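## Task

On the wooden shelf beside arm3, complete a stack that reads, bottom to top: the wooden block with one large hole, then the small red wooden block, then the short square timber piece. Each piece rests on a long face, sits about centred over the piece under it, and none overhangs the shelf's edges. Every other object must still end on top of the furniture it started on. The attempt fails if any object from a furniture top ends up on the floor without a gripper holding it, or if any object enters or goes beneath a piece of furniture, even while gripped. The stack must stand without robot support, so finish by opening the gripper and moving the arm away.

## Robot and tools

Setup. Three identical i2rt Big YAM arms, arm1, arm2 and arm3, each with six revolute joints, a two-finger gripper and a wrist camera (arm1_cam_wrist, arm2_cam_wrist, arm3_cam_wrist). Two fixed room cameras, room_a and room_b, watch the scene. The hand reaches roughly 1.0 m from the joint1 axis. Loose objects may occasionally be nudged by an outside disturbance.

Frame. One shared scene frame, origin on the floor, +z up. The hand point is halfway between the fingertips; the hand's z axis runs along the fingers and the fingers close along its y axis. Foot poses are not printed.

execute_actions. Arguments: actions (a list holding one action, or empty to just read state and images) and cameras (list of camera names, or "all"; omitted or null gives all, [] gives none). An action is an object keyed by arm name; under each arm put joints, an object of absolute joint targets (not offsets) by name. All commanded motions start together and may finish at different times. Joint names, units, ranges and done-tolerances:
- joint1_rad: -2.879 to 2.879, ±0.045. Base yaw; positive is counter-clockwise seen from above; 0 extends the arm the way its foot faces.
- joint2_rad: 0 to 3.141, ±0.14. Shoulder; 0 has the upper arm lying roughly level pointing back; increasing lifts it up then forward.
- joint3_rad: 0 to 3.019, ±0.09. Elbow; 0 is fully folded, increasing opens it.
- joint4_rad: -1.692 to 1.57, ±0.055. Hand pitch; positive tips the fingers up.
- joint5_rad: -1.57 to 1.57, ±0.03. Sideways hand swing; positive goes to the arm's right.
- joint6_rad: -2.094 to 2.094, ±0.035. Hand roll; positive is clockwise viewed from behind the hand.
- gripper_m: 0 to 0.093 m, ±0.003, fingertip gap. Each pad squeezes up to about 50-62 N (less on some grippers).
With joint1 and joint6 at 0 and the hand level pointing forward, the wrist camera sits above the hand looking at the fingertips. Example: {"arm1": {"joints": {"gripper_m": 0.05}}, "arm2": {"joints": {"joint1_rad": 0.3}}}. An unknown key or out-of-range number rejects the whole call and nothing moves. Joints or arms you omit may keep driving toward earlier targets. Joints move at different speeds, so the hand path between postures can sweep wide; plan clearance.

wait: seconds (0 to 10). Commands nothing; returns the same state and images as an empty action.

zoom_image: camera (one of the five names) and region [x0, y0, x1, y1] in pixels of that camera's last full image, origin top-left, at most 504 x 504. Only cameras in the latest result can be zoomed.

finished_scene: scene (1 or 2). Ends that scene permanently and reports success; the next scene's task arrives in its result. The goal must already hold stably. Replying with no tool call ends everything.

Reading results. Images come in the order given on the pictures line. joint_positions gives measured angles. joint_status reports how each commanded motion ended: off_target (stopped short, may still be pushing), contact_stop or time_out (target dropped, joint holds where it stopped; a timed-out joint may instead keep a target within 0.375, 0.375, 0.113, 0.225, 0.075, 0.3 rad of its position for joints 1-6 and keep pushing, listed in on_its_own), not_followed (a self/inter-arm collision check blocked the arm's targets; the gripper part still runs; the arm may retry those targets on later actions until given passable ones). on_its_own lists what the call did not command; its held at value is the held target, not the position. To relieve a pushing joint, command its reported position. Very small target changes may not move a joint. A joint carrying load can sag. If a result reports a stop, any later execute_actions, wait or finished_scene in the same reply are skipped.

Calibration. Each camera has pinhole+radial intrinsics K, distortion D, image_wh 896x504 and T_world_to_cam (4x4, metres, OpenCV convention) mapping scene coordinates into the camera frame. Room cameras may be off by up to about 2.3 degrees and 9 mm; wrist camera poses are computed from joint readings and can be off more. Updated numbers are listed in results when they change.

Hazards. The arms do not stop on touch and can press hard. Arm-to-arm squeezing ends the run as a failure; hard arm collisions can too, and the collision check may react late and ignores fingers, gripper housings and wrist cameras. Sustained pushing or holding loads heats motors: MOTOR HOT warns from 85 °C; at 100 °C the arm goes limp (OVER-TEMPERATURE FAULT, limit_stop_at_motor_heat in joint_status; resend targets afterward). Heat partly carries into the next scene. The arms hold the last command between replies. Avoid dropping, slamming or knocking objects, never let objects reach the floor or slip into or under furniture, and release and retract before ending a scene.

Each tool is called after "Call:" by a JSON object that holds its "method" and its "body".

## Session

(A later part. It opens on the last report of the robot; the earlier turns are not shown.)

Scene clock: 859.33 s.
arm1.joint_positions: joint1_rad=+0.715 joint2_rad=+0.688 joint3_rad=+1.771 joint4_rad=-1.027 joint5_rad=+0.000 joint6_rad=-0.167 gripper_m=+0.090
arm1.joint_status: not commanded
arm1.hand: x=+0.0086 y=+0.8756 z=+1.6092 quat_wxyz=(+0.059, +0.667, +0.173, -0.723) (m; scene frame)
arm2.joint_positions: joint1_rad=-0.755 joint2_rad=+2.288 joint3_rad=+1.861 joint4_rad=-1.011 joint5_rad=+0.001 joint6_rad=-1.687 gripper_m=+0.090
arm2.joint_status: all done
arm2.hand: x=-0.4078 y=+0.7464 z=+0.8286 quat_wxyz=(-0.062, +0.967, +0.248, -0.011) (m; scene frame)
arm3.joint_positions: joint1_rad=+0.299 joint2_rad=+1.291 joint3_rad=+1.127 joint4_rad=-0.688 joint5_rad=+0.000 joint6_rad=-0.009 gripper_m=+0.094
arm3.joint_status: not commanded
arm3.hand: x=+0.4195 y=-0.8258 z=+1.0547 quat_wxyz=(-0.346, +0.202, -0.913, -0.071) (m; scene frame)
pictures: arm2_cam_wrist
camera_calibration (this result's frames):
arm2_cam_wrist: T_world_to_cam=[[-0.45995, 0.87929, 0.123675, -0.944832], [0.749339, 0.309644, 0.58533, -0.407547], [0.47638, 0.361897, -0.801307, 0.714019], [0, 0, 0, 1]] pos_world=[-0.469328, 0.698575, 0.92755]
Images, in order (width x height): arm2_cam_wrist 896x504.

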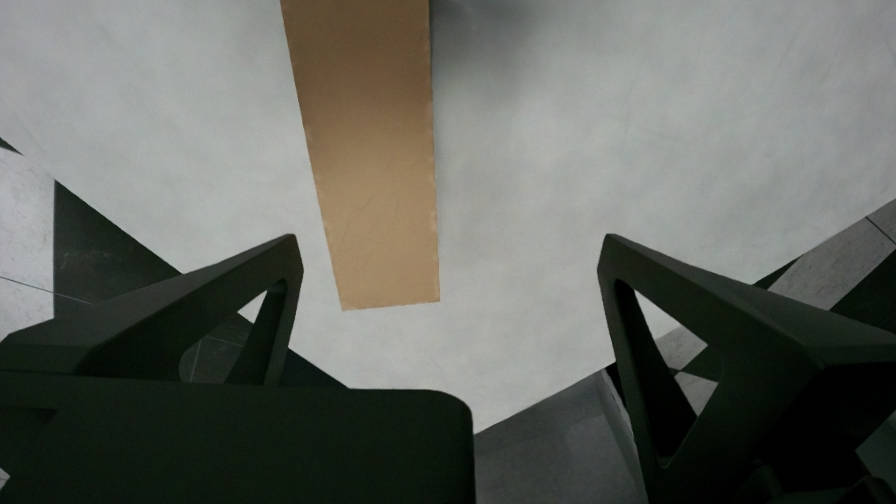

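Call:
{"method": "execute_actions", "body": {"actions": [{"arm2":{"joints":{"joint2_rad":2.397}}}], "cameras": ["arm2_cam_wrist","room_b"]}}

Scene clock: 877.33 s.
arm1.joint_positions: joint1_rad=+0.715 joint2_rad=+0.688 joint3_rad=+1.771 joint4_rad=-1.027 joint5_rad=+0.000 joint6_rad=-0.167 gripper_m=+0.090
arm1.joint_status: not commanded
arm1.hand: x=+0.0086 y=+0.8756 z=+1.6092 quat_wxyz=(+0.059, +0.667, +0.173, -0.723) (m; scene frame)
arm2.joint_positions: joint1_rad=-0.755 joint2_rad=+2.413 joint3_rad=+1.855 joint4_rad=-1.008 joint5_rad=+0.001 joint6_rad=-1.687 gripper_m=+0.090
arm2.joint_status: all done
arm2.hand: x=-0.3977 y=+0.7202 z=+0.7436 quat_wxyz=(+0.001, +0.969, +0.249, -0.002) (m; scene frame)
arm3.joint_positions: joint1_rad=+0.299 joint2_rad=+1.291 joint3_rad=+1.127 joint4_rad=-0.688 joint5_rad=+0.000 joint6_rad=-0.009 gripper_m=+0.094
arm3.joint_status: not commanded
arm3.hand: x=+0.4195 y=-0.8258 z=+1.0547 quat_wxyz=(-0.346, +0.202, -0.913, -0.071) (m; scene frame)
pictures: arm2_cam_wrist, room_b
camera_calibration (this result's frames):
arm2_cam_wrist: T_world_to_cam=[[-0.463843, 0.885912, -0.0032098, -0.81864], [0.720879, 0.379537, 0.579901, -0.414858], [0.514959, 0.266669, -0.814681, 0.74441], [0, 0, 0, 1]] pos_world=[-0.463999, 0.684186, 0.844405]
Images, in order (width x height): arm2_cam_wrist 896x504, room_b 896x504.

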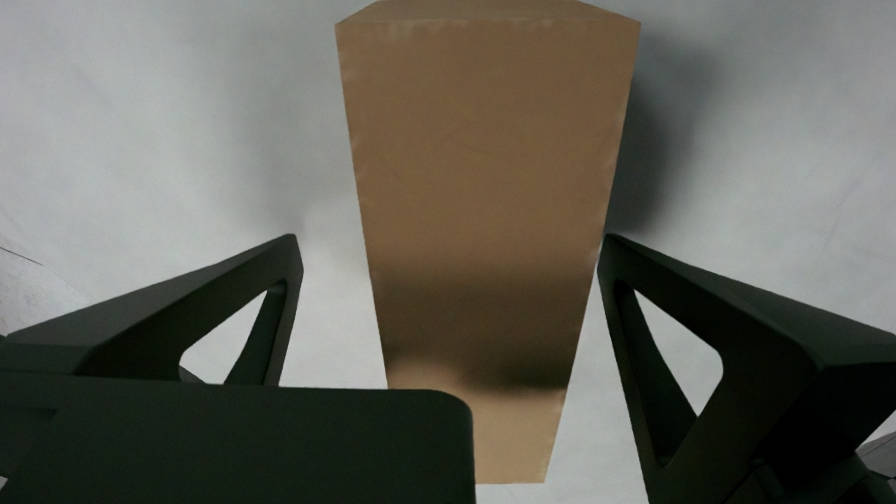

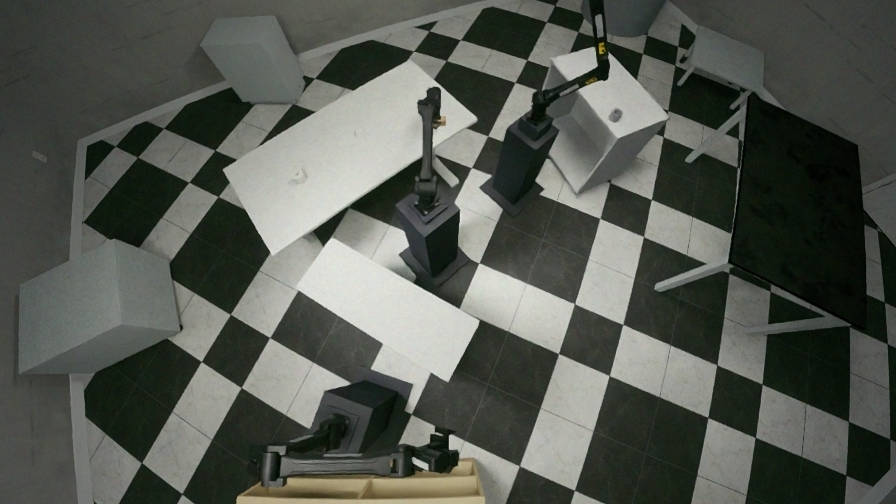

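Call:
{"method": "execute_actions", "body": {"actions": [{"arm2":{"joints":{"gripper_m":0.035}}}], "cameras": ["arm2_cam_wrist"]}}

Scene clock: 882.60 s.
arm1.joint_positions: joint1_rad=+0.715 joint2_rad=+0.688 joint3_rad=+1.771 joint4_rad=-1.027 joint5_rad=+0.000 joint6_rad=-0.167 gripper_m=+0.090
arm1.joint_status: not commanded
arm1.hand: x=+0.0086 y=+0.8756 z=+1.6092 quat_wxyz=(+0.059, +0.667, +0.173, -0.723) (m; scene frame)
arm2.joint_positions: joint1_rad=-0.755 joint2_rad=+2.413 joint3_rad=+1.855 joint4_rad=-1.007 joint5_rad=+0.001 joint6_rad=-1.688 gripper_m=+0.045
arm2.joint_status: gripper_m off_target (ended at +0.045, target +0.035)
arm2.hand: x=-0.3978 y=+0.7205 z=+0.7436 quat_wxyz=(+0.001, +0.969, +0.249, -0.002) (m; scene frame)
arm3.joint_positions: joint1_rad=+0.299 joint2_rad=+1.291 joint3_rad=+1.127 joint4_rad=-0.688 joint5_rad=+0.000 joint6_rad=-0.009 gripper_m=+0.094
arm3.joint_status: not commanded
arm3.hand: x=+0.4195 y=-0.8258 z=+1.0547 quat_wxyz=(-0.346, +0.202, -0.913, -0.071) (m; scene frame)
pictures: arm2_cam_wrist
camera_calibration (this result's frames):
arm2_cam_wrist: T_world_to_cam=[[-0.464514, 0.885563, -0.00206675, -0.819787], [0.720843, 0.379465, 0.579992, -0.414911], [0.514404, 0.267925, -0.814619, 0.743224], [0, 0, 0, 1]] pos_world=[-0.464034, 0.684289, 0.844395]
Images, in order (width x height): arm2_cam_wrist 896x504.

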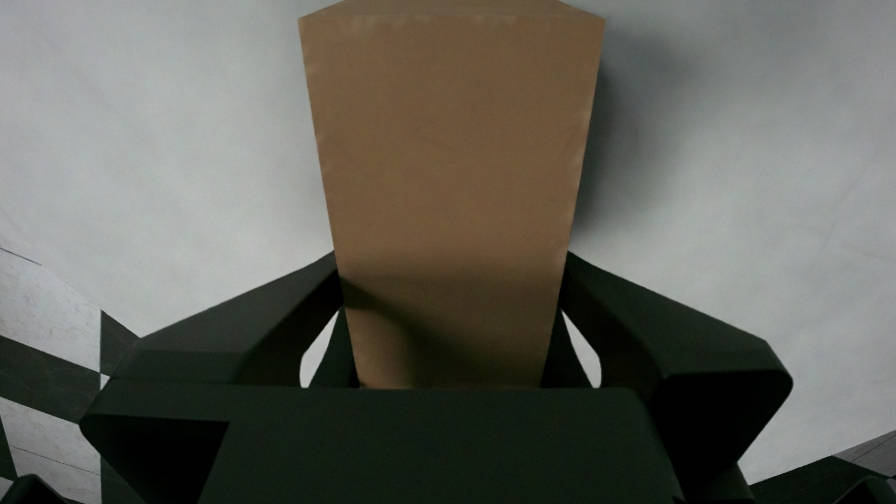

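Call:
{"method": "execute_actions", "body": {"actions": [{"arm2":{"joints":{"joint2_rad":1.85}}}], "cameras": ["arm2_cam_wrist"]}}

Call:
{"method": "execute_actions", "body": {"actions": [{"arm2":{"joints":{"joint1_rad":2.082,"joint3_rad":1.28,"joint4_rad":-0.78,"joint6_rad":0.0}}}], "cameras": ["arm2_cam_wrist","room_b"]}}

Scene clock: 912.67 s.
arm1.joint_positions: joint1_rad=+0.715 joint2_rad=+0.688 joint3_rad=+1.771 joint4_rad=-1.027 joint5_rad=+0.000 joint6_rad=-0.167 gripper_m=+0.090
arm1.joint_status: not commanded
arm1.hand: x=+0.0086 y=+0.8756 z=+1.6092 quat_wxyz=(+0.059, +0.667, +0.173, -0.723) (m; scene frame)
arm2.joint_positions: joint1_rad=-0.755 joint2_rad=+1.877 joint3_rad=+1.847 joint4_rad=-1.007 joint5_rad=+0.001 joint6_rad=-1.688 gripper_m=+0.045
arm2.joint_status: all done
arm2.hand: x=-0.4091 y=+0.7539 z=+1.1074 quat_wxyz=(-0.258, +0.935, +0.240, -0.037) (m; scene frame)
arm3.joint_positions: joint1_rad=+0.299 joint2_rad=+1.291 joint3_rad=+1.127 joint4_rad=-0.688 joint5_rad=+0.000 joint6_rad=-0.009 gripper_m=+0.094
arm3.joint_status: not commanded
arm3.hand: x=+0.4195 y=-0.8258 z=+1.0547 quat_wxyz=(-0.346, +0.202, -0.913, -0.071) (m; scene frame)
pictures: arm2_cam_wrist
camera_calibration (this result's frames):
arm2_cam_wrist: T_world_to_cam=[[-0.411312, 0.762329, 0.499677, -1.29481], [0.835606, 0.0963673, 0.540811, -0.326661], [0.364123, 0.639975, -0.676643, 0.541655], [0, 0, 0, 1]] pos_world=[-0.456841, 0.671905, 1.19016]
Images, in order (width x height): arm2_cam_wrist 896x504.

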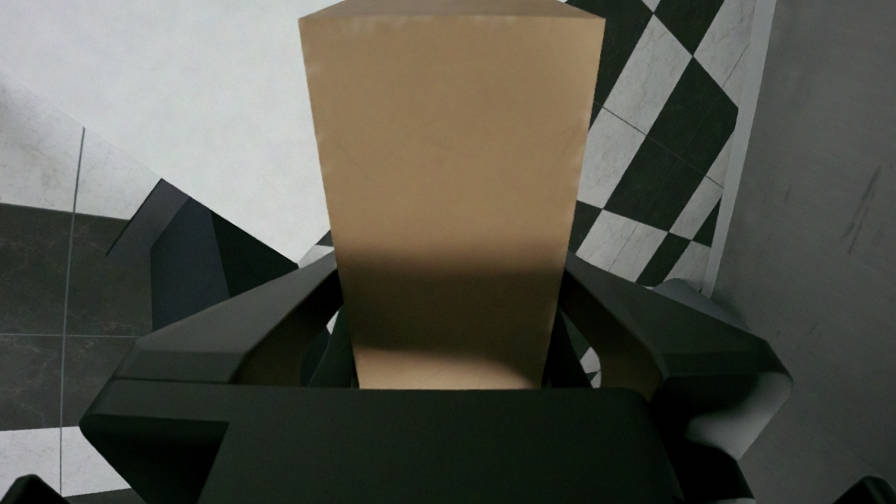

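Scene clock: 915.17 s.
arm1.joint_positions: joint1_rad=+0.715 joint2_rad=+0.688 joint3_rad=+1.771 joint4_rad=-1.027 joint5_rad=+0.000 joint6_rad=-0.167 gripper_m=+0.090
arm1.joint_status: not commanded
arm1.hand: x=+0.0086 y=+0.8756 z=+1.6092 quat_wxyz=(+0.059, +0.667, +0.173, -0.723) (m; scene frame)
arm2.joint_positions: joint1_rad=+2.091 joint2_rad=+1.879 joint3_rad=+1.282 joint4_rad=-0.783 joint5_rad=-0.002 joint6_rad=-0.013 gripper_m=+0.045
arm2.joint_status: all done
arm2.hand: x=-0.0932 y=-0.4653 z=+0.8834 quat_wxyz=(+0.072, +0.666, +0.739, -0.068) (m; scene frame)
arm3.joint_positions: joint1_rad=+0.299 joint2_rad=+1.291 joint3_rad=+1.127 joint4_rad=-0.688 joint5_rad=+0.000 joint6_rad=-0.009 gripper_m=+0.094
arm3.joint_status: not commanded
arm3.hand: x=+0.4195 y=-0.8258 z=+1.0547 quat_wxyz=(-0.346, +0.202, -0.913, -0.071) (m; scene frame)
pictures: arm2_cam_wrist, room_b
camera_calibration (this result's frames):
arm2_cam_wrist: T_world_to_cam=[[-0.996429, -0.0844291, -0.000823556, -0.129895], [-0.0772459, 0.907629, 0.412604, 0.0536042], [-0.0340883, 0.411194, -0.91091, 1.11877], [0, 0, 0, 1]] pos_world=[-0.0871538, -0.519649, 0.99687]
Images, in order (width x height): arm2_cam_wrist 896x504, room_b 896x504.

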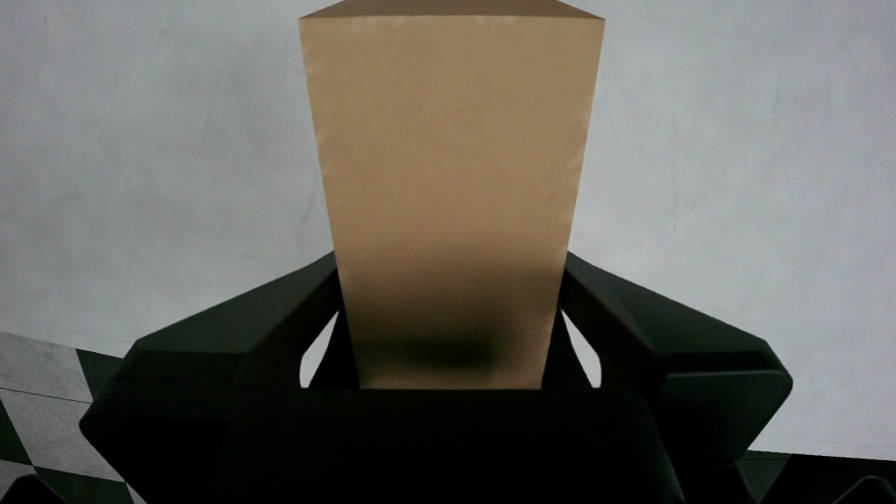

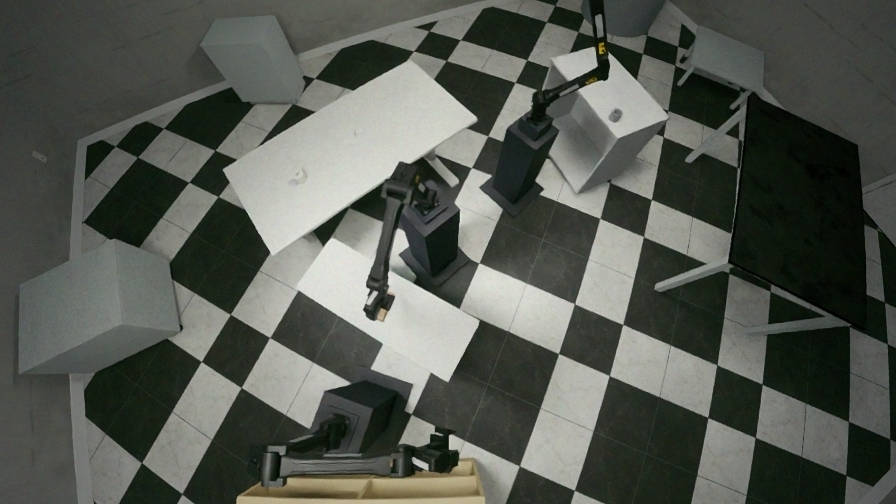

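Call:
{"method": "execute_actions", "body": {"actions": [{"arm2":{"joints":{"joint2_rad":2.03}}}], "cameras": ["arm2_cam_wrist","room_b"]}}

Scene clock: 925.27 s.
arm1.joint_positions: joint1_rad=+0.715 joint2_rad=+0.688 joint3_rad=+1.771 joint4_rad=-1.027 joint5_rad=+0.000 joint6_rad=-0.167 gripper_m=+0.090
arm1.joint_status: not commanded
arm1.hand: x=+0.0086 y=+0.8756 z=+1.6092 quat_wxyz=(+0.059, +0.667, +0.173, -0.723) (m; scene frame)
arm2.joint_positions: joint1_rad=+2.091 joint2_rad=+2.055 joint3_rad=+1.271 joint4_rad=-0.782 joint5_rad=-0.001 joint6_rad=-0.013 gripper_m=+0.045
arm2.joint_status: all done
arm2.hand: x=-0.0968 y=-0.4325 z=+0.7877 quat_wxyz=(+0.004, +0.670, +0.743, -0.006) (m; scene frame)
arm3.joint_positions: joint1_rad=+0.299 joint2_rad=+1.291 joint3_rad=+1.127 joint4_rad=-0.688 joint5_rad=+0.000 joint6_rad=-0.009 gripper_m=+0.094
arm3.joint_status: not commanded
arm3.hand: x=+0.4195 y=-0.8258 z=+1.0547 quat_wxyz=(-0.346, +0.202, -0.913, -0.071) (m; scene frame)
pictures: arm2_cam_wrist, room_b
camera_calibration (this result's frames):
arm2_cam_wrist: T_world_to_cam=[[-0.996552, -0.0829683, 0.00109945, -0.131733], [-0.0673619, 0.816695, 0.573125, -0.101739], [-0.0484491, 0.571074, -0.819467, 1.01372], [0, 0, 0, 1]] pos_world=[-0.0890179, -0.506749, 0.889164]
Images, in order (width x height): arm2_cam_wrist 896x504, room_b 896x504.

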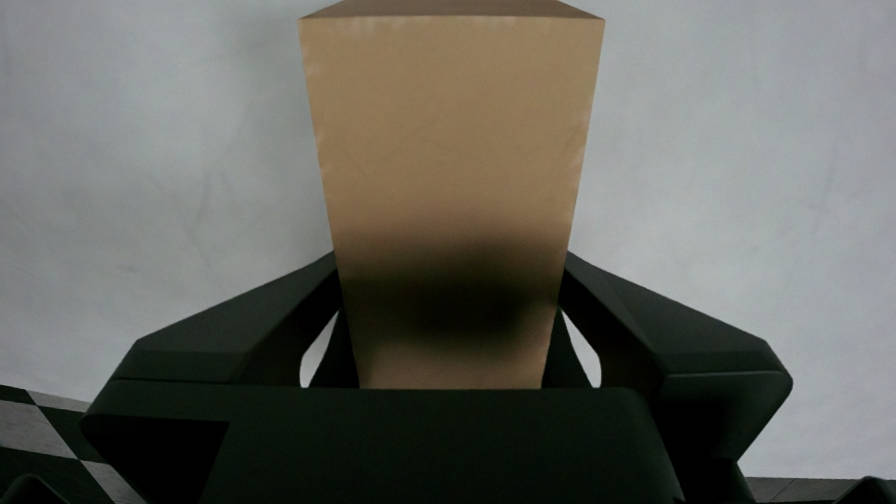

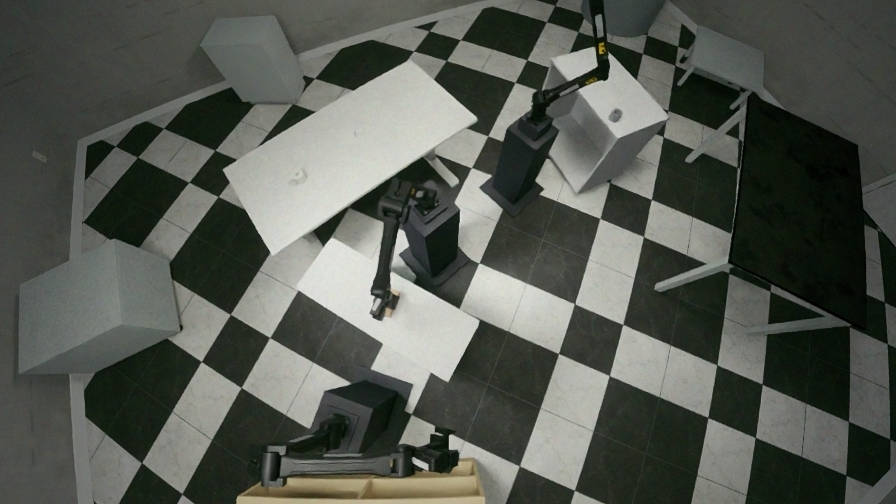

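Call:
{"method": "zoom_image", "body": {"camera": "room_b", "region": [300, 220, 500, 380]}}

Region (300, 220, 500, 380) of room_b's 896x504 image, scaled by 2.520, with more detail than that image has; it fills the top 403 rows of this view, and the rest is white.

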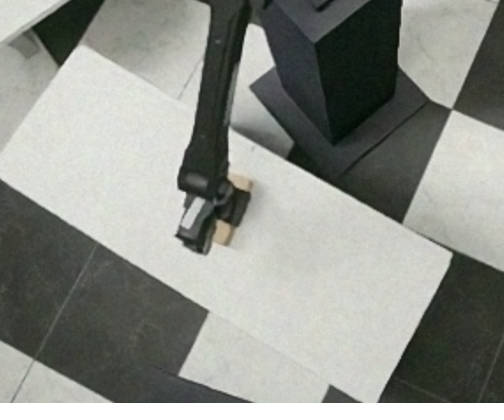

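Call:
{"method": "execute_actions", "body": {"actions": [{"arm2":{"joints":{"gripper_m":0.09}}}], "cameras": ["arm2_cam_wrist"]}}

Scene clock: 935.50 s.
arm1.joint_positions: joint1_rad=+0.715 joint2_rad=+0.688 joint3_rad=+1.771 joint4_rad=-1.027 joint5_rad=+0.000 joint6_rad=-0.167 gripper_m=+0.090
arm1.joint_status: not commanded
arm1.hand: x=+0.0086 y=+0.8756 z=+1.6092 quat_wxyz=(+0.059, +0.667, +0.173, -0.723) (m; scene frame)
arm2.joint_positions: joint1_rad=+2.091 joint2_rad=+2.052 joint3_rad=+1.271 joint4_rad=-0.782 joint5_rad=-0.001 joint6_rad=-0.013 gripper_m=+0.090
arm2.joint_status: all done
arm2.hand: x=-0.0968 y=-0.4331 z=+0.7891 quat_wxyz=(+0.005, +0.670, +0.742, -0.006) (m; scene frame)
arm3.joint_positions: joint1_rad=+0.299 joint2_rad=+1.291 joint3_rad=+1.127 joint4_rad=-0.688 joint5_rad=+0.000 joint6_rad=-0.009 gripper_m=+0.094
arm3.joint_status: not commanded
arm3.hand: x=+0.4195 y=-0.8258 z=+1.0547 quat_wxyz=(-0.346, +0.202, -0.913, -0.071) (m; scene frame)
pictures: arm2_cam_wrist
camera_calibration (this result's frames):
arm2_cam_wrist: T_world_to_cam=[[-0.996583, -0.0825946, 0.00107447, -0.131547], [-0.0671985, 0.818241, 0.570934, -0.0996525], [-0.0480352, 0.56891, -0.820995, 1.01546], [0, 0, 0, 1]] pos_world=[-0.089016, -0.507031, 0.890725]
Images, in order (width x height): arm2_cam_wrist 896x504.

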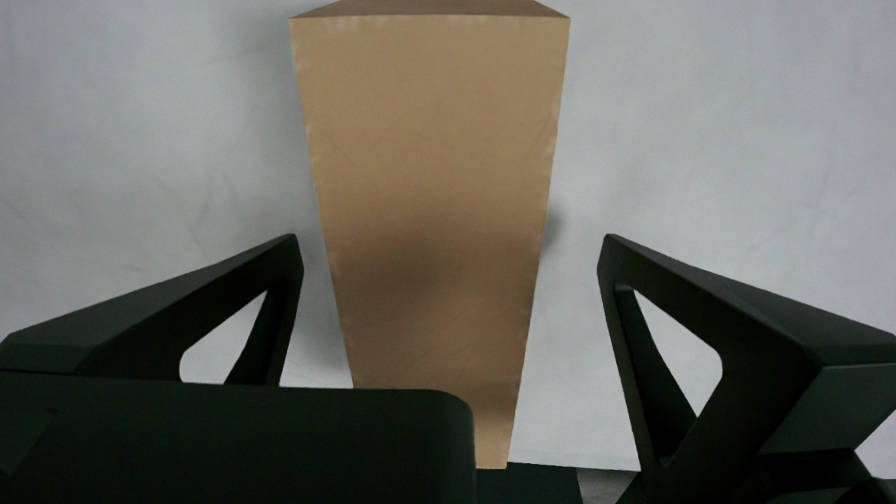

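Call:
{"method": "execute_actions", "body": {"actions": [{"arm2":{"joints":{"joint2_rad":1.72}},"arm3":{"joints":{"joint2_rad":1.86,"joint3_rad":1.625,"joint4_rad":-1.06,"gripper_m":0.09}}}], "cameras": ["room_b"]}}

Call:
{"method": "execute_actions", "body": {"actions": [{"arm2":{"joints":{"joint1_rad":0.6}},"arm3":{"joints":{"joint1_rad":1.505}}}], "cameras": ["arm3_cam_wrist","room_b"]}}

Scene clock: 961.40 s.
arm1.joint_positions: joint1_rad=+0.715 joint2_rad=+0.688 joint3_rad=+1.771 joint4_rad=-1.027 joint5_rad=+0.000 joint6_rad=-0.167 gripper_m=+0.090
arm1.joint_status: not commanded
arm1.hand: x=+0.0086 y=+0.8756 z=+1.6092 quat_wxyz=(+0.059, +0.667, +0.173, -0.723) (m; scene frame)
arm2.joint_positions: joint1_rad=+2.091 joint2_rad=+1.717 joint3_rad=+1.271 joint4_rad=-0.782 joint5_rad=-0.001 joint6_rad=-0.013 gripper_m=+0.090
arm2.joint_status: all done
arm2.hand: x=-0.0926 y=-0.4723 z=+0.9685 quat_wxyz=(+0.127, +0.659, +0.731, -0.120) (m; scene frame)
arm3.joint_positions: joint1_rad=+0.299 joint2_rad=+1.886 joint3_rad=+1.565 joint4_rad=-1.049 joint5_rad=+0.000 joint6_rad=-0.009 gripper_m=+0.090
arm3.joint_status: all done
arm3.hand: x=+0.5058 y=-0.7873 z=+0.8975 quat_wxyz=(-0.100, +0.215, -0.971, -0.019) (m; scene frame)
pictures: room_b
Images, in order (width x height): room_b 896x504.

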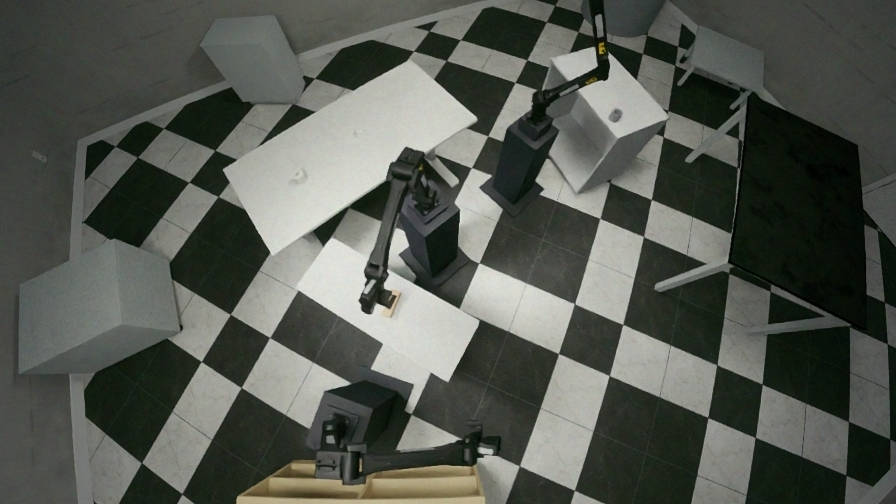

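Scene clock: 963.20 s.
arm1.joint_positions: joint1_rad=+0.715 joint2_rad=+0.688 joint3_rad=+1.771 joint4_rad=-1.027 joint5_rad=+0.000 joint6_rad=-0.167 gripper_m=+0.090
arm1.joint_status: not commanded
arm1.hand: x=+0.0086 y=+0.8756 z=+1.6092 quat_wxyz=(+0.059, +0.667, +0.173, -0.723) (m; scene frame)
arm2.joint_positions: joint1_rad=+0.594 joint2_rad=+1.717 joint3_rad=+1.271 joint4_rad=-0.782 joint5_rad=+0.002 joint6_rad=-0.011 gripper_m=+0.090
arm2.joint_status: all done
arm2.hand: x=-0.7076 y=+0.0043 z=+0.9658 quat_wxyz=(+0.016, +0.981, +0.085, -0.172) (m; scene frame)
arm3.joint_positions: joint1_rad=+1.516 joint2_rad=+1.886 joint3_rad=+1.581 joint4_rad=-1.049 joint5_rad=-0.002 joint6_rad=-0.009 gripper_m=+0.090
arm3.joint_status: all done
arm3.hand: x=-0.0987 y=-0.4215 z=+0.9006 quat_wxyz=(-0.074, +0.731, -0.674, -0.077) (m; scene frame)
pictures: arm3_cam_wrist, room_b
camera_calibration (this result's frames):
arm3_cam_wrist: T_world_to_cam=[[0.995751, 0.0920065, -0.00388963, 0.138532], [0.0854915, -0.907891, 0.410396, -0.741328], [0.0342278, -0.408985, -0.911899, 0.780913], [0, 0, 0, 1]] pos_world=[-0.101295, -0.366409, 1.01689]
Images, in order (width x height): arm3_cam_wrist 896x504, room_b 896x504.

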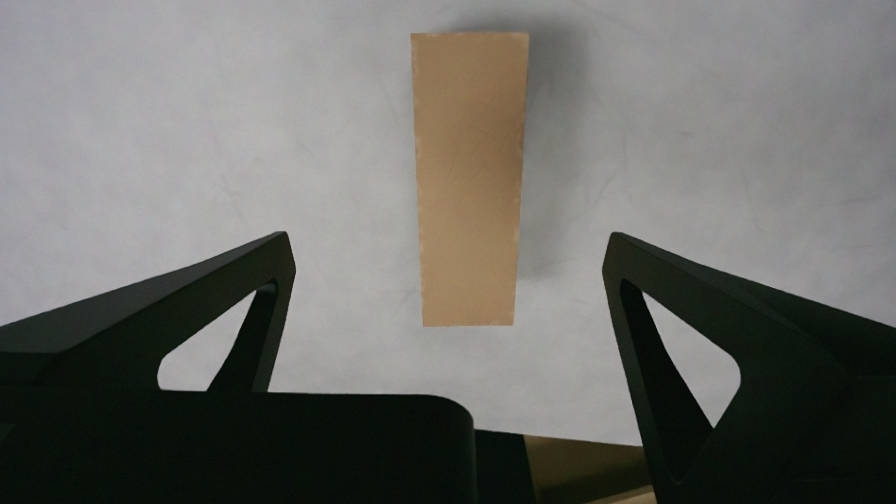

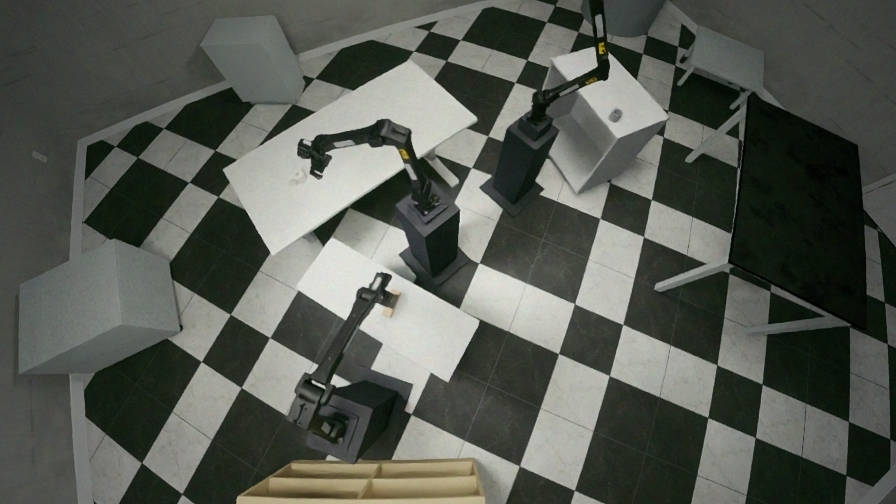

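Call:
{"method": "zoom_image", "body": {"camera": "arm3_cam_wrist", "region": [350, 0, 600, 350]}}

Region (350, 0, 600, 350) of arm3_cam_wrist's 896x504 image, scaled by 1.440, with more detail than that image has; it fills the left 360 columns of this view, and the rest is white.

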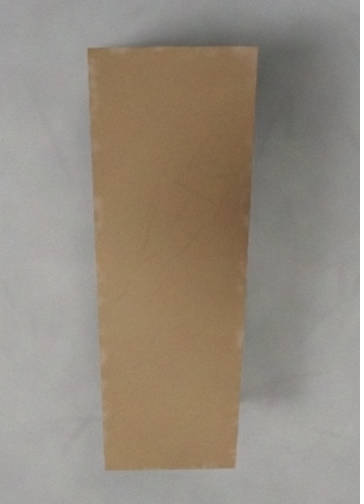

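Call:
{"method": "execute_actions", "body": {"actions": [{"arm3":{"joints":{"joint1_rad":1.488,"joint2_rad":1.95,"joint3_rad":1.67,"joint4_rad":-1.105,"joint6_rad":-0.07}}}], "cameras": ["arm3_cam_wrist"]}}

Scene clock: 1026.53 s.
arm1.joint_positions: joint1_rad=+0.715 joint2_rad=+0.688 joint3_rad=+1.771 joint4_rad=-1.027 joint5_rad=+0.000 joint6_rad=-0.167 gripper_m=+0.090
arm1.joint_status: not commanded
arm1.hand: x=+0.0086 y=+0.8756 z=+1.6092 quat_wxyz=(+0.059, +0.667, +0.173, -0.723) (m; scene frame)
arm2.joint_positions: joint1_rad=+0.594 joint2_rad=+1.717 joint3_rad=+1.271 joint4_rad=-0.782 joint5_rad=+0.002 joint6_rad=-0.011 gripper_m=+0.090
arm2.joint_status: not commanded
arm2.hand: x=-0.7076 y=+0.0043 z=+0.9658 quat_wxyz=(+0.016, +0.981, +0.085, -0.172) (m; scene frame)
arm3.joint_positions: joint1_rad=+1.496 joint2_rad=+1.961 joint3_rad=+1.619 joint4_rad=-1.093 joint5_rad=-0.002 joint6_rad=-0.058 gripper_m=+0.090
arm3.joint_status: all done
arm3.hand: x=-0.0863 y=-0.4201 z=+0.8690 quat_wxyz=(-0.048, +0.743, -0.666, -0.046) (m; scene frame)
pictures: arm3_cam_wrist
camera_calibration (this result's frames):
arm3_cam_wrist: T_world_to_cam=[[0.99282, 0.119613, 0.000968721, 0.133031], [0.104247, -0.869198, 0.483351, -0.773664], [0.0586569, -0.47978, -0.875426, 0.69295], [0, 0, 0, 1]] pos_world=[-0.0920697, -0.355916, 0.980449]
Images, in order (width x height): arm3_cam_wrist 896x504.

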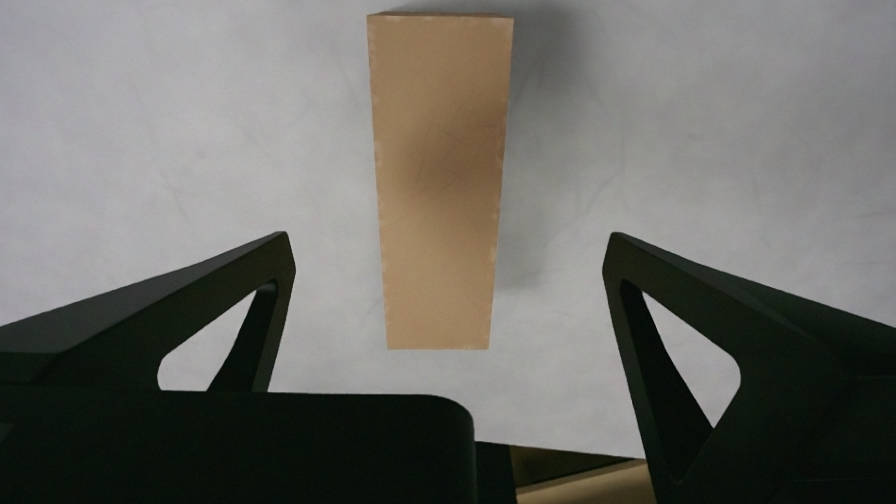

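Call:
{"method": "execute_actions", "body": {"actions": [{"arm3":{"joints":{"joint2_rad":2.066,"joint3_rad":1.67}}}], "cameras": ["arm3_cam_wrist"]}}

Scene clock: 1039.70 s.
arm1.joint_positions: joint1_rad=+0.715 joint2_rad=+0.688 joint3_rad=+1.771 joint4_rad=-1.027 joint5_rad=+0.000 joint6_rad=-0.167 gripper_m=+0.090
arm1.joint_status: not commanded
arm1.hand: x=+0.0086 y=+0.8756 z=+1.6092 quat_wxyz=(+0.059, +0.667, +0.173, -0.723) (m; scene frame)
arm2.joint_positions: joint1_rad=+0.594 joint2_rad=+1.717 joint3_rad=+1.271 joint4_rad=-0.782 joint5_rad=+0.002 joint6_rad=-0.011 gripper_m=+0.090
arm2.joint_status: not commanded
arm2.hand: x=-0.7076 y=+0.0043 z=+0.9658 quat_wxyz=(+0.016, +0.981, +0.085, -0.172) (m; scene frame)
arm3.joint_positions: joint1_rad=+1.496 joint2_rad=+2.092 joint3_rad=+1.628 joint4_rad=-1.093 joint5_rad=-0.002 joint6_rad=-0.059 gripper_m=+0.090
arm3.joint_status: all done
arm3.hand: x=-0.0855 y=-0.4278 z=+0.7942 quat_wxyz=(-0.005, +0.745, -0.667, -0.003) (m; scene frame)
pictures: arm3_cam_wrist
camera_calibration (this result's frames):
arm3_cam_wrist: T_world_to_cam=[[0.992824, 0.119361, -0.00730634, 0.139719], [0.100963, -0.803914, 0.586113, -0.798306], [0.0640855, -0.582644, -0.810197, 0.528324], [0, 0, 0, 1]] pos_world=[-0.0919748, -0.350622, 0.896964]
Images, in order (width x height): arm3_cam_wrist 896x504.

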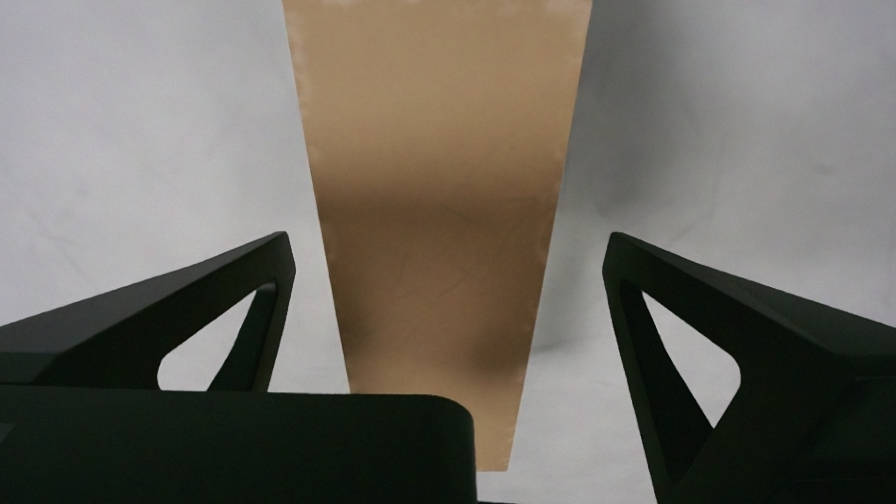

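Call:
{"method": "execute_actions", "body": {"actions": [{"arm3":{"joints":{"gripper_m":0.035}}}], "cameras": ["arm3_cam_wrist"]}}

Call:
{"method": "execute_actions", "body": {"actions": [{"arm3":{"joints":{"joint2_rad":1.80}}}], "cameras": ["arm3_cam_wrist"]}}

Scene clock: 1047.47 s.
arm1.joint_positions: joint1_rad=+0.715 joint2_rad=+0.688 joint3_rad=+1.771 joint4_rad=-1.027 joint5_rad=+0.000 joint6_rad=-0.167 gripper_m=+0.090
arm1.joint_status: not commanded
arm1.hand: x=+0.0086 y=+0.8756 z=+1.6092 quat_wxyz=(+0.059, +0.667, +0.173, -0.723) (m; scene frame)
arm2.joint_positions: joint1_rad=+0.594 joint2_rad=+1.717 joint3_rad=+1.271 joint4_rad=-0.782 joint5_rad=+0.002 joint6_rad=-0.011 gripper_m=+0.090
arm2.joint_status: not commanded
arm2.hand: x=-0.7076 y=+0.0043 z=+0.9658 quat_wxyz=(+0.016, +0.981, +0.085, -0.172) (m; scene frame)
arm3.joint_positions: joint1_rad=+1.496 joint2_rad=+2.092 joint3_rad=+1.628 joint4_rad=-1.093 joint5_rad=-0.001 joint6_rad=-0.059 gripper_m=+0.045
arm3.joint_status: gripper_m off_target (ended at +0.045, target +0.035)
arm3.hand: x=-0.0854 y=-0.4278 z=+0.7942 quat_wxyz=(-0.005, +0.745, -0.667, -0.002) (m; scene frame)
pictures: arm3_cam_wrist
camera_calibration (this result's frames):
arm3_cam_wrist: T_world_to_cam=[[0.992785, 0.119732, -0.00654108, 0.139136], [0.100814, -0.803899, 0.586159, -0.798358], [0.0649235, -0.582589, -0.810169, 0.528393], [0, 0, 0, 1]] pos_world=[-0.0919514, -0.350621, 0.896963]
Images, in order (width x height): arm3_cam_wrist 896x504.

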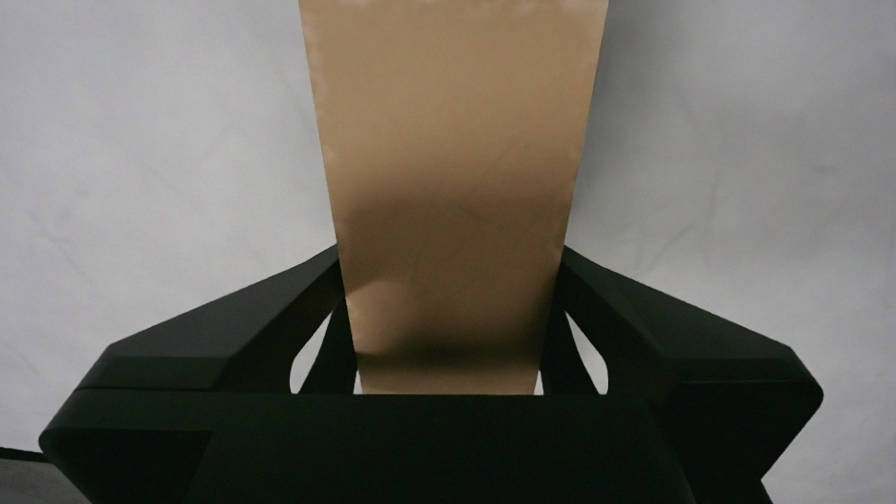

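Scene clock: 1048.93 s.
arm1.joint_positions: joint1_rad=+0.715 joint2_rad=+0.688 joint3_rad=+1.771 joint4_rad=-1.027 joint5_rad=+0.000 joint6_rad=-0.167 gripper_m=+0.090
arm1.joint_status: not commanded
arm1.hand: x=+0.0086 y=+0.8756 z=+1.6092 quat_wxyz=(+0.059, +0.667, +0.173, -0.723) (m; scene frame)
arm2.joint_positions: joint1_rad=+0.594 joint2_rad=+1.717 joint3_rad=+1.271 joint4_rad=-0.782 joint5_rad=+0.002 joint6_rad=-0.011 gripper_m=+0.090
arm2.joint_status: not commanded
arm2.hand: x=-0.7076 y=+0.0043 z=+0.9658 quat_wxyz=(+0.016, +0.981, +0.085, -0.172) (m; scene frame)
arm3.joint_positions: joint1_rad=+1.496 joint2_rad=+1.821 joint3_rad=+1.635 joint4_rad=-1.096 joint5_rad=-0.001 joint6_rad=-0.059 gripper_m=+0.045
arm3.joint_status: all done
arm3.hand: x=-0.0869 y=-0.4146 z=+0.9605 quat_wxyz=(-0.103, +0.738, -0.660, -0.100) (m; scene frame)
pictures: arm3_cam_wrist
camera_calibration (this result's frames):
arm3_cam_wrist: T_world_to_cam=[[0.992657, 0.120308, 0.0125786, 0.122028], [0.108719, -0.932927, 0.343261, -0.70456], [0.053032, -0.339373, -0.939156, 0.894627], [0, 0, 0, 1]] pos_world=[-0.0919767, -0.368371, 1.08051]
Images, in order (width x height): arm3_cam_wrist 896x504.

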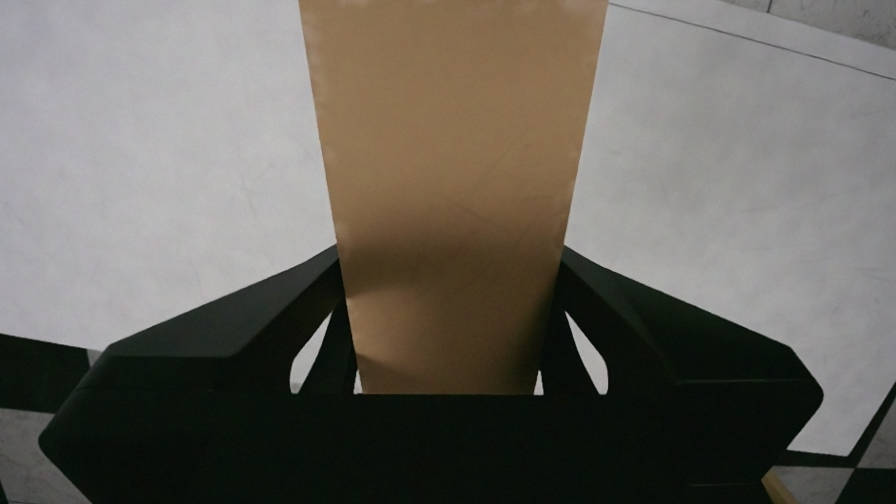

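Call:
{"method": "execute_actions", "body": {"actions": [{"arm3":{"joints":{"joint1_rad":-0.833,"joint2_rad":1.78,"joint3_rad":1.362,"joint4_rad":-0.838,"joint6_rad":0.065}}}], "cameras": ["arm3_cam_wrist","room_a","room_b"]}}

Scene clock: 1070.63 s.
arm1.joint_positions: joint1_rad=+0.715 joint2_rad=+0.688 joint3_rad=+1.771 joint4_rad=-1.027 joint5_rad=+0.000 joint6_rad=-0.167 gripper_m=+0.090
arm1.joint_status: not commanded
arm1.hand: x=+0.0086 y=+0.8756 z=+1.6092 quat_wxyz=(+0.059, +0.667, +0.173, -0.723) (m; scene frame)
arm2.joint_positions: joint1_rad=+0.594 joint2_rad=+1.717 joint3_rad=+1.271 joint4_rad=-0.782 joint5_rad=+0.002 joint6_rad=-0.011 gripper_m=+0.090
arm2.joint_status: not commanded
arm2.hand: x=-0.7076 y=+0.0043 z=+0.9658 quat_wxyz=(+0.016, +0.981, +0.085, -0.172) (m; scene frame)
arm3.joint_positions: joint1_rad=-0.844 joint2_rad=+1.813 joint3_rad=+1.352 joint4_rad=-0.845 joint5_rad=+0.001 joint6_rad=+0.055 gripper_m=+0.045
arm3.joint_status: all done
arm3.hand: x=+0.3862 y=-1.4260 z=+0.8649 quat_wxyz=(-0.128, -0.373, -0.918, +0.043) (m; scene frame)
pictures: arm3_cam_wrist, room_a, room_b
camera_calibration (this result's frames):
arm3_cam_wrist: T_world_to_cam=[[-0.687439, -0.725841, -0.0241371, -0.750798], [-0.68366, 0.635561, 0.358707, 0.862602], [-0.245024, 0.26309, -0.933138, 1.4055], [0, 0, 0, 1]] pos_world=[0.417979, -1.46297, 0.98398]
Images, in order (width x height): arm3_cam_wrist 896x504, room_a 896x504, room_b 896x504.

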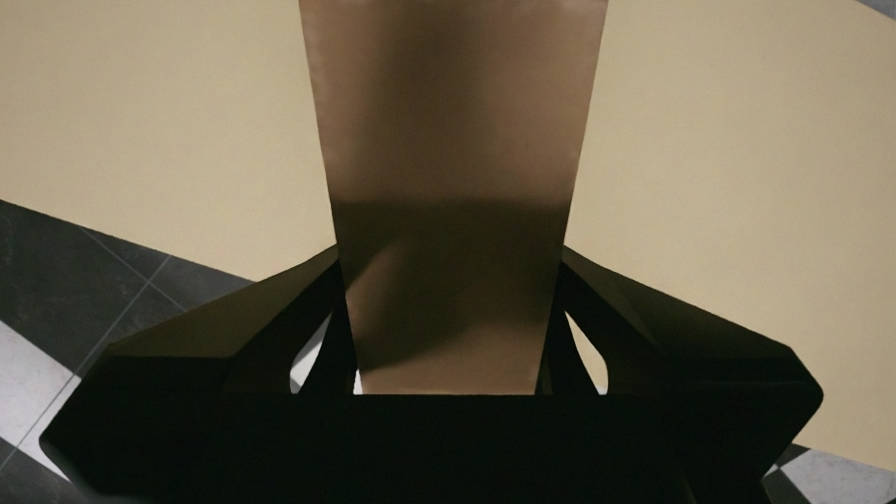

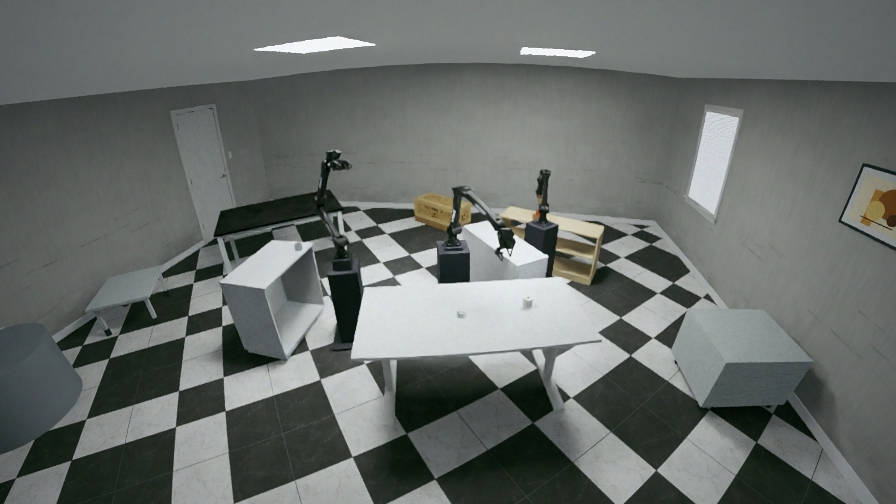

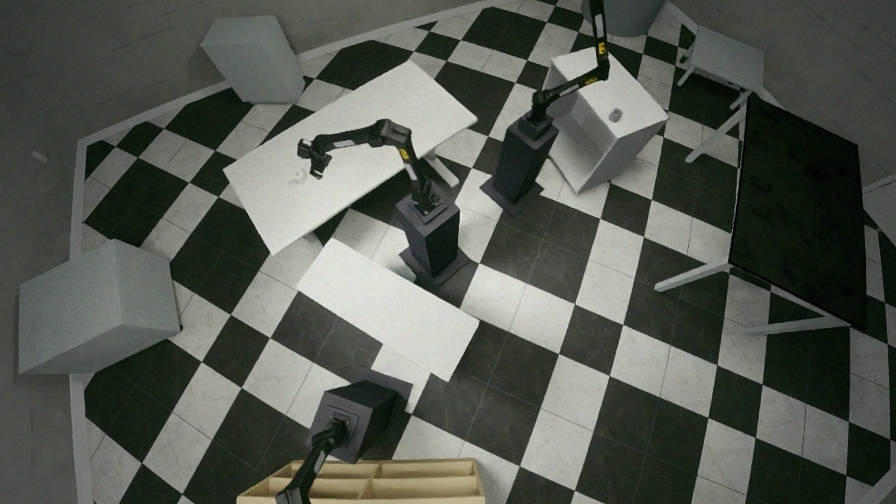

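Call:
{"method": "execute_actions", "body": {"actions": [{"arm3":{"joints":{"joint1_rad":-0.585}}}], "cameras": ["arm3_cam_wrist"]}}

Scene clock: 1085.20 s.
arm1.joint_positions: joint1_rad=+0.715 joint2_rad=+0.688 joint3_rad=+1.771 joint4_rad=-1.027 joint5_rad=+0.000 joint6_rad=-0.167 gripper_m=+0.090
arm1.joint_status: not commanded
arm1.hand: x=+0.0086 y=+0.8756 z=+1.6092 quat_wxyz=(+0.059, +0.667, +0.173, -0.723) (m; scene frame)
arm2.joint_positions: joint1_rad=+0.594 joint2_rad=+1.717 joint3_rad=+1.271 joint4_rad=-0.782 joint5_rad=+0.002 joint6_rad=-0.011 gripper_m=+0.090
arm2.joint_status: not commanded
arm2.hand: x=-0.7076 y=+0.0043 z=+0.9658 quat_wxyz=(+0.016, +0.981, +0.085, -0.172) (m; scene frame)
arm3.joint_positions: joint1_rad=-0.584 joint2_rad=+1.813 joint3_rad=+1.352 joint4_rad=-0.845 joint5_rad=-0.002 joint6_rad=+0.055 gripper_m=+0.045
arm3.joint_status: all done
arm3.hand: x=+0.4707 y=-1.2992 z=+0.8651 quat_wxyz=(-0.133, -0.251, -0.959, +0.025) (m; scene frame)
pictures: arm3_cam_wrist
camera_calibration (this result's frames):
arm3_cam_wrist: T_world_to_cam=[[-0.477076, -0.878471, -0.0262164, -0.896156], [-0.824846, 0.437258, 0.358377, 0.648787], [-0.30336, 0.192597, -0.933209, 1.329], [0, 0, 0, 1]] pos_world=[0.510782, -1.3269, 0.984232]
Images, in order (width x height): arm3_cam_wrist 896x504.

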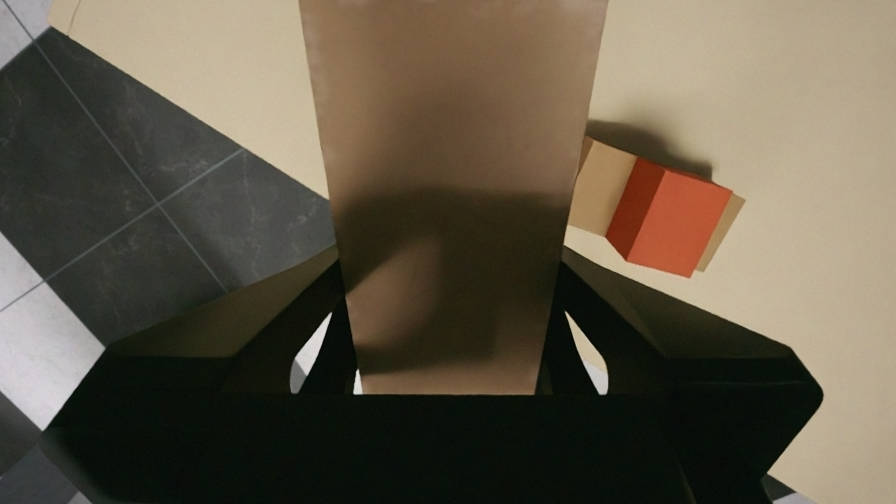

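Call:
{"method": "zoom_image", "body": {"camera": "arm3_cam_wrist", "region": [550, 100, 790, 310]}}

Region (550, 100, 790, 310) of arm3_cam_wrist's 896x504 image, scaled by 2.100, with more detail than that image has; it fills the top 441 rows of this view, and the rest is white.

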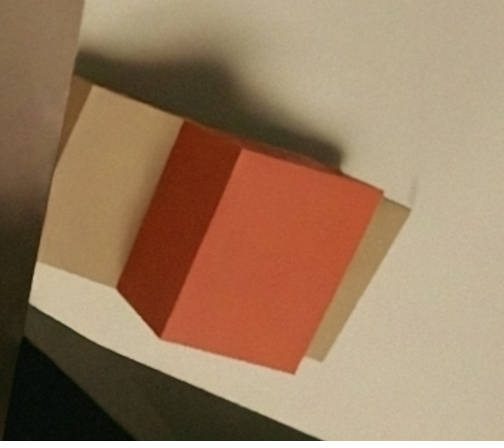

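Call:
{"method": "execute_actions", "body": {"actions": [{"arm3":{"joints":{"joint1_rad":-1.10}}}], "cameras": ["arm3_cam_wrist"]}}

Call:
{"method": "zoom_image", "body": {"camera": "arm3_cam_wrist", "region": [130, 60, 370, 300]}}

Scene clock: 1152.17 s.
arm1.joint_positions: joint1_rad=+0.715 joint2_rad=+0.688 joint3_rad=+1.771 joint4_rad=-1.027 joint5_rad=+0.000 joint6_rad=-0.167 gripper_m=+0.090
arm1.joint_status: not commanded
arm1.hand: x=+0.0086 y=+0.8756 z=+1.6092 quat_wxyz=(+0.059, +0.667, +0.173, -0.723) (m; scene frame)
arm2.joint_positions: joint1_rad=+0.594 joint2_rad=+1.717 joint3_rad=+1.271 joint4_rad=-0.782 joint5_rad=+0.002 joint6_rad=-0.011 gripper_m=+0.090
arm2.joint_status: not commanded
arm2.hand: x=-0.7076 y=+0.0043 z=+0.9658 quat_wxyz=(+0.016, +0.981, +0.085, -0.172) (m; scene frame)
arm3.joint_positions: joint1_rad=-1.099 joint2_rad=+1.813 joint3_rad=+1.352 joint4_rad=-0.845 joint5_rad=+0.002 joint6_rad=+0.056 gripper_m=+0.045
arm3.joint_status: all done
arm3.hand: x=+0.2744 y=-1.5249 z=+0.8645 quat_wxyz=(-0.121, -0.488, -0.863, +0.059) (m; scene frame)
pictures: arm3_cam_wrist
camera_calibration (this result's frames):
arm3_cam_wrist: T_world_to_cam=[[-0.849232, -0.527417, -0.0252168, -0.551492], [-0.500007, 0.787912, 0.359426, 1.03053], [-0.169699, 0.317844, -0.932833, 1.4663], [0, 0, 0, 1]] pos_world=[0.295758, -1.56889, 0.983507]
Images, in order (width x height): arm3_cam_wrist 896x504.

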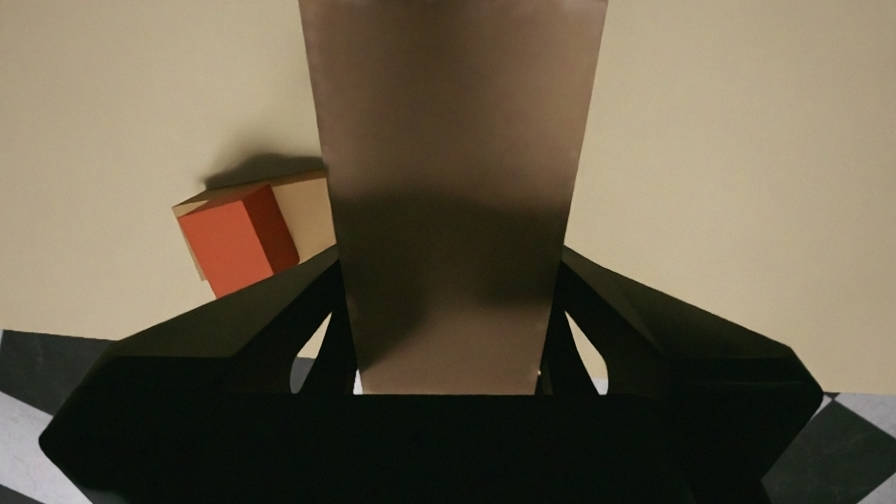

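Region (130, 60, 370, 300) of arm3_cam_wrist's 896x504 image, scaled by 2.100, with more detail than that image has.

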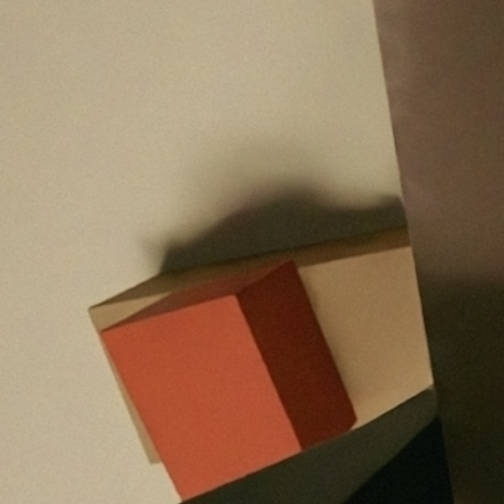

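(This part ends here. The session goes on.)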